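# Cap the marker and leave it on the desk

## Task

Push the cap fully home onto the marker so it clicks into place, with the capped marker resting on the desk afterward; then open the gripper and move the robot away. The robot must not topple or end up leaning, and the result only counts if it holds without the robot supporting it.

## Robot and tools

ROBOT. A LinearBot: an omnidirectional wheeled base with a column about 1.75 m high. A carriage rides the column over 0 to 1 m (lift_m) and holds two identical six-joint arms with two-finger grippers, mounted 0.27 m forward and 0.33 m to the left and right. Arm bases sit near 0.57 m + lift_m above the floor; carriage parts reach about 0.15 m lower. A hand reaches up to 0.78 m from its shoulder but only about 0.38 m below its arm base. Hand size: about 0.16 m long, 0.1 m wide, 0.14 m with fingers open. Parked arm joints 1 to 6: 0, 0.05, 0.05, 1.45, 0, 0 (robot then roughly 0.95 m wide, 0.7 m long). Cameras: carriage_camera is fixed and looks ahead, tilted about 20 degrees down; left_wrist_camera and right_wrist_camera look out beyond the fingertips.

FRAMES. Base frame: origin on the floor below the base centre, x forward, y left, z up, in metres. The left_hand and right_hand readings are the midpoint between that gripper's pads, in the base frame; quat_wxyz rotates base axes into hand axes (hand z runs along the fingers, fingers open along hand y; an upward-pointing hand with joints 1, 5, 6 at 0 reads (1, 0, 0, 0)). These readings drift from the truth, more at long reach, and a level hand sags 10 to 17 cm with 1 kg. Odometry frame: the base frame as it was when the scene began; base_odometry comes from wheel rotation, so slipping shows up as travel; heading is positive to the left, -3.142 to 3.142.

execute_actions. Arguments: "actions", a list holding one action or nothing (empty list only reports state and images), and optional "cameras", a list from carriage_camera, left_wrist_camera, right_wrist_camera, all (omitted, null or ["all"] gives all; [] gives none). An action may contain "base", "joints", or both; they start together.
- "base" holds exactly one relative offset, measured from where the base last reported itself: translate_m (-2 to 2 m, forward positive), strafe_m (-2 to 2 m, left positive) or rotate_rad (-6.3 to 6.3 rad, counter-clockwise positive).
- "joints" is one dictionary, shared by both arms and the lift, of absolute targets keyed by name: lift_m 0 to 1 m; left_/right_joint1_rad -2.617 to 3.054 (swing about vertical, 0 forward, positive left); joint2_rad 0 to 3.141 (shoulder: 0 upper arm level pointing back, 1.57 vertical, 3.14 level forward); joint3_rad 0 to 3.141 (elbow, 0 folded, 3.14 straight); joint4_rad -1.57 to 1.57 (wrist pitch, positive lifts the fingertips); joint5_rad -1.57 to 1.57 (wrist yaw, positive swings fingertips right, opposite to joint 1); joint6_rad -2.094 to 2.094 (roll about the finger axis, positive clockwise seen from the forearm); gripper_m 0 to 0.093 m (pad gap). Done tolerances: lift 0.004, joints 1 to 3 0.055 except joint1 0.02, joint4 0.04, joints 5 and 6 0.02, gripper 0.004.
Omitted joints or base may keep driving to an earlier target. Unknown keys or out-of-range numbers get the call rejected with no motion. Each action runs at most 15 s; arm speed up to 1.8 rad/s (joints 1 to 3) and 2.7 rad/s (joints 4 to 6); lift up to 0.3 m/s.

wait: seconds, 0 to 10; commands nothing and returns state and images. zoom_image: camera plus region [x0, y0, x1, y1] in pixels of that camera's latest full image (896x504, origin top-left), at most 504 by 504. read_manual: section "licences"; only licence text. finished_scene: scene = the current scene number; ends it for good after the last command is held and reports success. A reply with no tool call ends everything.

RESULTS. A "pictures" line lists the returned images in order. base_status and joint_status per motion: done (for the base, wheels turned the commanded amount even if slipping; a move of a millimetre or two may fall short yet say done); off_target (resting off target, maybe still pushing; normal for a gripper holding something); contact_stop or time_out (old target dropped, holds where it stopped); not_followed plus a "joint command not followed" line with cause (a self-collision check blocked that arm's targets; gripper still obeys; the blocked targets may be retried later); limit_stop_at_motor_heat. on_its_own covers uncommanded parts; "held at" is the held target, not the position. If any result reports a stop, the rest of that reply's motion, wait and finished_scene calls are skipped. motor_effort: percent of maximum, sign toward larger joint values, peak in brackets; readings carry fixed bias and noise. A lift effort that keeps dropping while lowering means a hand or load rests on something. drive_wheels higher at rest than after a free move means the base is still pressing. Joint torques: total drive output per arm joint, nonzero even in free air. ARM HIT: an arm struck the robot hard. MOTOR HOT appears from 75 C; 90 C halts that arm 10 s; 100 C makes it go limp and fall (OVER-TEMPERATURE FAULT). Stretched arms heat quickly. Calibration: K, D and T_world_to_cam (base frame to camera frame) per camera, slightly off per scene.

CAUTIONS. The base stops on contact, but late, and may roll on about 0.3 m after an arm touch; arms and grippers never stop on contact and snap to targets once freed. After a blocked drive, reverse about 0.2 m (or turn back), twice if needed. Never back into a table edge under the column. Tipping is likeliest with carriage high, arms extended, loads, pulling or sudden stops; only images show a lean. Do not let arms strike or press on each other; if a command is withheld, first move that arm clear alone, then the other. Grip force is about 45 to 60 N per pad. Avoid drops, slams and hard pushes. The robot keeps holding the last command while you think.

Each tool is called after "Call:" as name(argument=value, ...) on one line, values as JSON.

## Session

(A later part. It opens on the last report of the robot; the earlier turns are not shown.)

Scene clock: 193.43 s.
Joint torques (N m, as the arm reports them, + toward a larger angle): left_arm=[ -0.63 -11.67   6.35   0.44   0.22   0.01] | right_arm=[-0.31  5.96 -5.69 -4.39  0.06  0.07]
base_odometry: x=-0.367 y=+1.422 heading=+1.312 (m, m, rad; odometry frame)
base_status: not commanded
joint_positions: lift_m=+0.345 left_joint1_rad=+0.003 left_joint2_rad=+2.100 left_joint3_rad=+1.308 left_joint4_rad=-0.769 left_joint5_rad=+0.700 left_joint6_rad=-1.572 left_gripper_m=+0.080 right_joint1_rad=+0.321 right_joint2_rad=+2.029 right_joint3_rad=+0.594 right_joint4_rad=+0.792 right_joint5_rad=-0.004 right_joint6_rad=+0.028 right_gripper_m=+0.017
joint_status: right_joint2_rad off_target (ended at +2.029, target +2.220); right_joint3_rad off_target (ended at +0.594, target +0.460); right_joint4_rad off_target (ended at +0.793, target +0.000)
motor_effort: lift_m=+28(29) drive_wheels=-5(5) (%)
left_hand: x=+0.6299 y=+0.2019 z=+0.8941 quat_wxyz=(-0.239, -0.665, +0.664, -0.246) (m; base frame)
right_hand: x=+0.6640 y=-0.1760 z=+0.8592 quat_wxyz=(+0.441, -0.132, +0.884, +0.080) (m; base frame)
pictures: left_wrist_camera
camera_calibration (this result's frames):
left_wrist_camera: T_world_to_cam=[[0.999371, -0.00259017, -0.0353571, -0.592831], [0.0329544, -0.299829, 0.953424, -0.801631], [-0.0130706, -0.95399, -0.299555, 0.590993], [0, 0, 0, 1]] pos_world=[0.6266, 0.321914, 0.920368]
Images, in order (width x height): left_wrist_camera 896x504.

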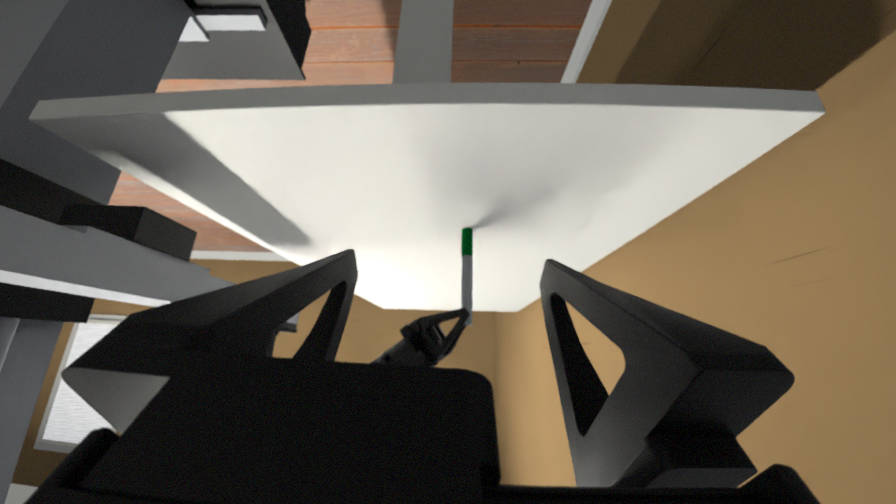

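Relax and lift slightly to test.

Call:
execute_actions(actions=[{"joints":{"right_joint2_rad":2.02,"right_joint3_rad":0.6,"right_joint4_rad":0.78}}], cameras=[])

Call:
execute_actions(actions=[{"joints":{"lift_m":0.365}}], cameras=["left_wrist_camera"])

Call:
zoom_image(camera="left_wrist_camera", region=[430,200,510,280])

Scene clock: 196.80 s.
Joint torques (N m, as the arm reports them, + toward a larger angle): left_arm=[ -0.67 -11.8    6.4    0.43   0.2    0.01] | right_arm=[-0.25 -8.07  4.03  2.51  0.05  0.06]
base_odometry: x=-0.367 y=+1.422 heading=+1.312 (m, m, rad; odometry frame)
base_status: not commanded
joint_positions: lift_m=+0.345 left_joint1_rad=+0.003 left_joint2_rad=+2.100 left_joint3_rad=+1.308 left_joint4_rad=-0.769 left_joint5_rad=+0.700 left_joint6_rad=-1.572 left_gripper_m=+0.080 right_joint1_rad=+0.321 right_joint2_rad=+1.999 right_joint3_rad=+0.618 right_joint4_rad=+0.781 right_joint5_rad=-0.004 right_joint6_rad=+0.028 right_gripper_m=+0.017
joint_status: all done
motor_effort: lift_m=+28(28) drive_wheels=-5(5) (%)
left_hand: x=+0.6299 y=+0.2019 z=+0.8941 quat_wxyz=(-0.239, -0.665, +0.664, -0.246) (m; base frame)
right_hand: x=+0.6746 y=-0.1726 z=+0.8760 quat_wxyz=(+0.459, -0.130, +0.875, +0.083) (m; base frame)
pictures: none
No camera images: the call's "cameras" was empty. Leave "cameras" out to get every camera's image.

Scene clock: 197.37 s.
Joint torques (N m, as the arm reports them, + toward a larger angle): left_arm=[ -0.66 -11.54   6.31   0.48   0.22   0.  ] | right_arm=[-0.38 -8.76  4.08  2.41  0.05  0.07]
base_odometry: x=-0.367 y=+1.422 heading=+1.312 (m, m, rad; odometry frame)
base_status: not commanded
joint_positions: lift_m=+0.365 left_joint1_rad=+0.003 left_joint2_rad=+2.096 left_joint3_rad=+1.308 left_joint4_rad=-0.768 left_joint5_rad=+0.700 left_joint6_rad=-1.572 left_gripper_m=+0.080 right_joint1_rad=+0.321 right_joint2_rad=+2.007 right_joint3_rad=+0.614 right_joint4_rad=+0.785 right_joint5_rad=-0.004 right_joint6_rad=+0.028 right_gripper_m=+0.017
joint_status: all done
motor_effort: lift_m=+32(40) drive_wheels=-5(5) (%)
left_hand: x=+0.6305 y=+0.2019 z=+0.9151 quat_wxyz=(-0.237, -0.664, +0.664, -0.247) (m; base frame)
right_hand: x=+0.6730 y=-0.1731 z=+0.8923 quat_wxyz=(+0.456, -0.130, +0.877, +0.082) (m; base frame)
pictures: left_wrist_camera
camera_calibration (this result's frames):
left_wrist_camera: T_world_to_cam=[[0.999523, -0.00258966, -0.030782, -0.596944], [0.0285896, -0.299843, 0.95356, -0.819052], [-0.0116992, -0.953985, -0.299626, 0.596497], [0, 0, 0, 1]] pos_world=[0.627054, 0.321915, 0.941367]
Images, in order (width x height): left_wrist_camera 896x504.

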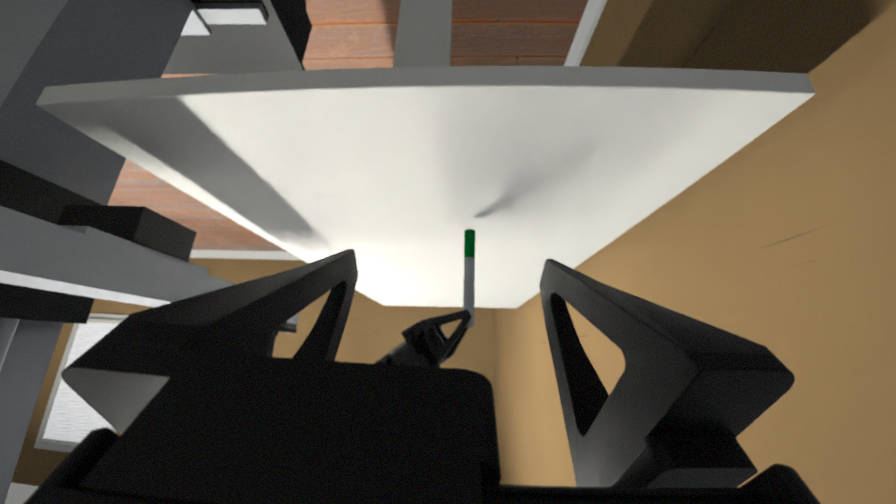

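Region (430, 200, 510, 280) of left_wrist_camera's 896x504 image, scaled by 6.300, with more detail than that image has.

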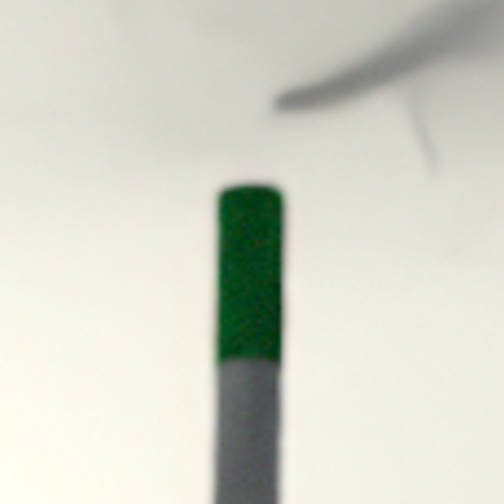

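Call:
execute_actions(actions=[{"joints":{"lift_m":0.4,"right_joint1_rad":-0.2,"right_joint5_rad":-0.62,"right_joint6_rad":1.57,"left_joint2_rad":0.05,"left_joint3_rad":0.05,"left_joint4_rad":1.45,"left_joint5_rad":0,"left_joint6_rad":0}}], cameras=[])

Call:
execute_actions(actions=[{"joints":{"lift_m":0.35,"right_joint2_rad":2.6,"right_joint3_rad":1.583,"right_joint4_rad":-0.55}}], cameras=["carriage_camera"])

Scene clock: 201.43 s.
Joint torques (N m, as the arm reports them, + toward a larger angle): left_arm=[-0.57  3.36  5.31 -0.34 -0.16  0.02] | right_arm=[-0.03 -8.77  4.07  2.31 -0.27  0.09]
base_odometry: x=-0.367 y=+1.422 heading=+1.312 (m, m, rad; odometry frame)
base_status: not commanded
joint_positions: lift_m=+0.400 left_joint1_rad=+0.003 left_joint2_rad=+0.060 left_joint3_rad=+0.068 left_joint4_rad=+1.456 left_joint5_rad=+0.006 left_joint6_rad=-0.004 left_gripper_m=+0.080 right_joint1_rad=-0.200 right_joint2_rad=+2.009 right_joint3_rad=+0.614 right_joint4_rad=+0.785 right_joint5_rad=-0.609 right_joint6_rad=+1.564 right_gripper_m=+0.017
joint_status: all done
motor_effort: lift_m=+33(40) drive_wheels=+4(5) (%)
left_hand: x=+0.2867 y=+0.3104 z=+1.3810 quat_wxyz=(+0.999, +0.003, +0.053, +0.000) (m; base frame)
right_hand: x=+0.6814 y=-0.2966 z=+0.9442 quat_wxyz=(+0.175, +0.565, +0.645, +0.484) (m; base frame)
pictures: none
No camera images: the call's "cameras" was empty. Leave "cameras" out to get every camera's image.

Scene clock: 203.03 s.
Joint torques (N m, as the arm reports them, + toward a larger angle): left_arm=[-0.61  3.43  6.22 -0.3  -0.13  0.04] | right_arm=[  0.03 -13.72   6.34   0.38  -0.38   0.14]
base_odometry: x=-0.367 y=+1.422 heading=+1.312 (m, m, rad; odometry frame)
base_status: not commanded
joint_positions: lift_m=+0.350 left_joint1_rad=+0.003 left_joint2_rad=+0.060 left_joint3_rad=+0.059 left_joint4_rad=+1.455 left_joint5_rad=+0.005 left_joint6_rad=-0.004 left_gripper_m=+0.080 right_joint1_rad=-0.200 right_joint2_rad=+2.585 right_joint3_rad=+1.577 right_joint4_rad=-0.538 right_joint5_rad=-0.612 right_joint6_rad=+1.564 right_gripper_m=+0.017
joint_status: all done
motor_effort: lift_m=+28(29) drive_wheels=-4(4) (%)
left_hand: x=+0.2896 y=+0.3106 z=+1.3289 quat_wxyz=(+0.998, +0.002, +0.058, +0.000) (m; base frame)
right_hand: x=+0.7013 y=-0.3002 z=+0.7584 quat_wxyz=(-0.181, +0.734, +0.609, +0.241) (m; base frame)
pictures: carriage_camera
camera_calibration (this result's frames):
carriage_camera: T_world_to_cam=[[0.0198054, -0.999667, 0.0165363, -0.0257928], [-0.358609, -0.0225418, -0.933216, 1.29302], [0.933278, 0.0125526, -0.358936, 0.295222], [0, 0, 0, 1]] pos_world=[0.188675, -0.000343101, 1.31306]
Images, in order (width x height): carriage_camera 896x504.

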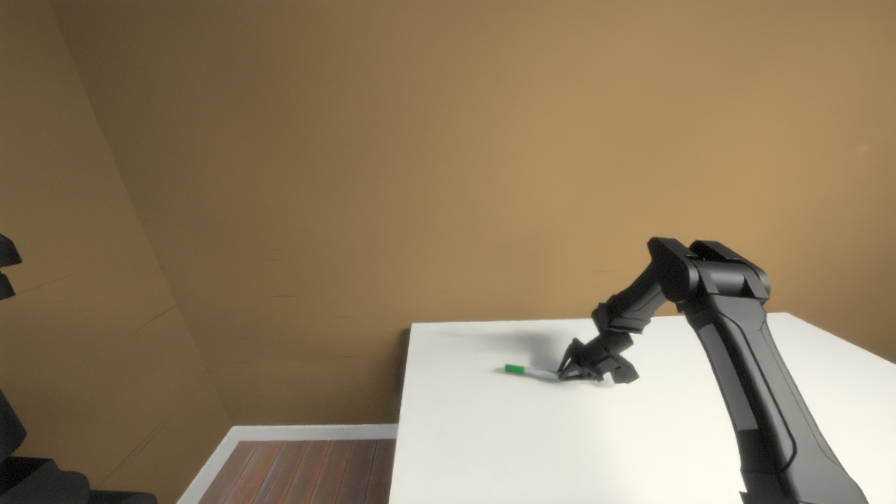

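Call:
execute_actions(actions=[{"joints":{"lift_m":0.331}}], cameras=[])

Call:
execute_actions(actions=[{"joints":{"right_gripper_m":0.06}}], cameras=[])

Call:
execute_actions(actions=[{"joints":{"lift_m":0.4}}], cameras=["right_wrist_camera"])

Call:
execute_actions(actions=[{"base":{"translate_m":-0.3},"joints":{"right_joint2_rad":0.3,"right_joint3_rad":0.3,"right_joint4_rad":1}}], cameras=["carriage_camera"])

Scene clock: 206.13 s.
Joint torques (N m, as the arm reports them, + toward a larger angle): left_arm=[-0.69  3.41  6.62 -0.26 -0.15  0.02] | right_arm=[  0.09 -14.6    6.26   0.4   -0.38   0.14]
base_odometry: x=-0.367 y=+1.422 heading=+1.312 (m, m, rad; odometry frame)
base_status: not commanded
joint_positions: lift_m=+0.331 left_joint1_rad=+0.003 left_joint2_rad=+0.060 left_joint3_rad=+0.059 left_joint4_rad=+1.454 left_joint5_rad=+0.005 left_joint6_rad=-0.004 left_gripper_m=+0.080 right_joint1_rad=-0.200 right_joint2_rad=+2.595 right_joint3_rad=+1.577 right_joint4_rad=-0.544 right_joint5_rad=-0.613 right_joint6_rad=+1.565 right_gripper_m=+0.017
joint_status: all done
motor_effort: lift_m=+29(29) drive_wheels=-4(4) (%)
left_hand: x=+0.2899 y=+0.3106 z=+1.3098 quat_wxyz=(+0.998, +0.002, +0.059, +0.000) (m; base frame)
right_hand: x=+0.6980 y=-0.2994 z=+0.7358 quat_wxyz=(-0.187, +0.735, +0.607, +0.237) (m; base frame)
pictures: none
No camera images: the call's "cameras" was empty. Leave "cameras" out to get every camera's image.

Scene clock: 206.77 s.
Joint torques (N m, as the arm reports them, + toward a larger angle): left_arm=[-0.7   3.4   6.33 -0.27 -0.16  0.05] | right_arm=[  0.04 -14.53   6.23   0.41  -0.38   0.13]
base_odometry: x=-0.367 y=+1.422 heading=+1.312 (m, m, rad; odometry frame)
base_status: not commanded
joint_positions: lift_m=+0.331 left_joint1_rad=+0.003 left_joint2_rad=+0.060 left_joint3_rad=+0.059 left_joint4_rad=+1.454 left_joint5_rad=+0.005 left_joint6_rad=-0.004 left_gripper_m=+0.080 right_joint1_rad=-0.200 right_joint2_rad=+2.595 right_joint3_rad=+1.577 right_joint4_rad=-0.544 right_joint5_rad=-0.613 right_joint6_rad=+1.565 right_gripper_m=+0.060
joint_status: all done
motor_effort: lift_m=+29(29) drive_wheels=-4(4) (%)
left_hand: x=+0.2899 y=+0.3106 z=+1.3098 quat_wxyz=(+0.998, +0.002, +0.059, +0.000) (m; base frame)
right_hand: x=+0.6980 y=-0.2994 z=+0.7358 quat_wxyz=(-0.187, +0.735, +0.607, +0.237) (m; base frame)
pictures: none
No camera images: the call's "cameras" was empty. Leave "cameras" out to get every camera's image.

Scene clock: 207.57 s.
Joint torques (N m, as the arm reports them, + toward a larger angle): left_arm=[-0.59  3.41  6.4  -0.28 -0.15  0.02] | right_arm=[  0.09 -14.4    6.27   0.44  -0.36   0.13]
base_odometry: x=-0.367 y=+1.422 heading=+1.312 (m, m, rad; odometry frame)
base_status: not commanded
joint_positions: lift_m=+0.400 left_joint1_rad=+0.003 left_joint2_rad=+0.060 left_joint3_rad=+0.059 left_joint4_rad=+1.454 left_joint5_rad=+0.005 left_joint6_rad=-0.004 left_gripper_m=+0.080 right_joint1_rad=-0.200 right_joint2_rad=+2.594 right_joint3_rad=+1.577 right_joint4_rad=-0.547 right_joint5_rad=-0.614 right_joint6_rad=+1.565 right_gripper_m=+0.060
joint_status: all done
motor_effort: lift_m=+33(40) drive_wheels=-4(4) (%)
left_hand: x=+0.2900 y=+0.3106 z=+1.3785 quat_wxyz=(+0.998, +0.002, +0.059, +0.000) (m; base frame)
right_hand: x=+0.6977 y=-0.2991 z=+0.8051 quat_wxyz=(-0.188, +0.736, +0.606, +0.237) (m; base frame)
pictures: right_wrist_camera
camera_calibration (this result's frames):
right_wrist_camera: T_world_to_cam=[[-0.983756, 0.178513, 0.0189108, 0.720366], [0.0706655, 0.288264, 0.95494, -0.72984], [0.165018, 0.940764, -0.296196, 0.531178], [0, 0, 0, 1]] pos_world=[0.672585, -0.417921, 0.840664]
Images, in order (width x height): right_wrist_camera 896x504.

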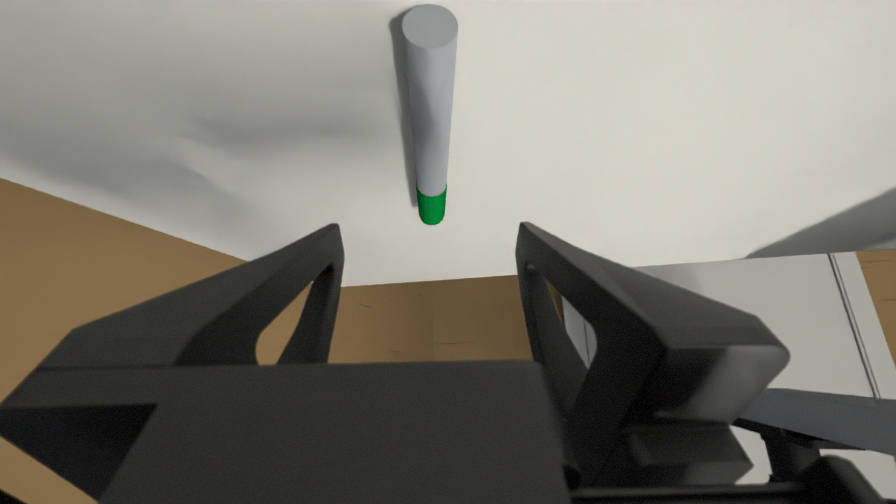

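Scene clock: 210.03 s.
Joint torques (N m, as the arm reports them, + toward a larger angle): left_arm=[-0.61  3.46  6.36 -0.27 -0.15  0.03] | right_arm=[0.03 2.32 6.3  0.94 0.21 0.09]
base_odometry: x=-0.444 y=+1.132 heading=+1.312 (m, m, rad; odometry frame)
base_status: done
joint_positions: lift_m=+0.400 left_joint1_rad=+0.003 left_joint2_rad=+0.060 left_joint3_rad=+0.059 left_joint4_rad=+1.454 left_joint5_rad=+0.005 left_joint6_rad=-0.004 left_gripper_m=+0.080 right_joint1_rad=-0.199 right_joint2_rad=+0.312 right_joint3_rad=+0.320 right_joint4_rad=+1.010 right_joint5_rad=-0.614 right_joint6_rad=+1.565 right_gripper_m=+0.060
joint_status: all done
motor_effort: lift_m=+32(33) drive_wheels=-2(4) (%)
left_hand: x=+0.2900 y=+0.3106 z=+1.3785 quat_wxyz=(+0.998, +0.002, +0.059, +0.000) (m; base frame)
right_hand: x=+0.4024 y=-0.2391 z=+1.3845 quat_wxyz=(+0.659, +0.016, +0.390, +0.643) (m; base frame)
pictures: carriage_camera
camera_calibration (this result's frames):
carriage_camera: T_world_to_cam=[[0.0198054, -0.999667, 0.0165363, -0.026615], [-0.358609, -0.0225418, -0.933216, 1.33942], [0.933278, 0.0125526, -0.358936, 0.313069], [0, 0, 0, 1]] pos_world=[0.188675, -0.000343101, 1.36278]
Images, in order (width x height): carriage_camera 896x504.

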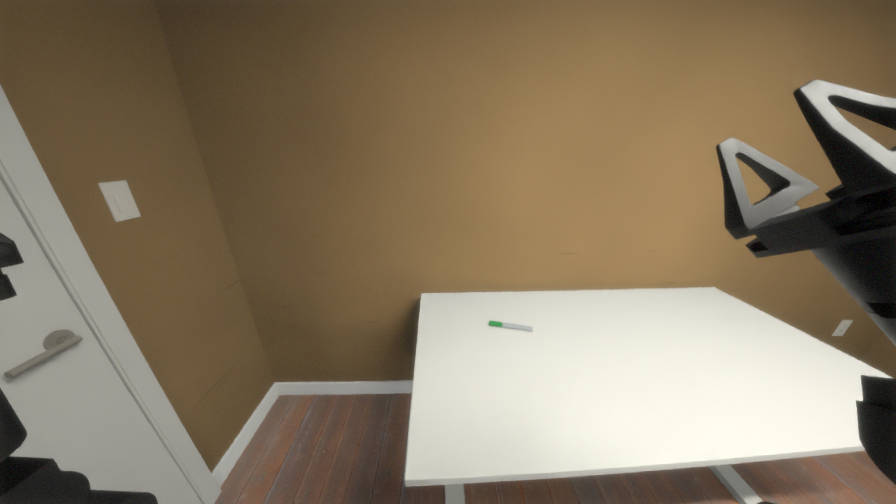

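Call:
finished_scene(scene=1)

The scene is finished: the task was done.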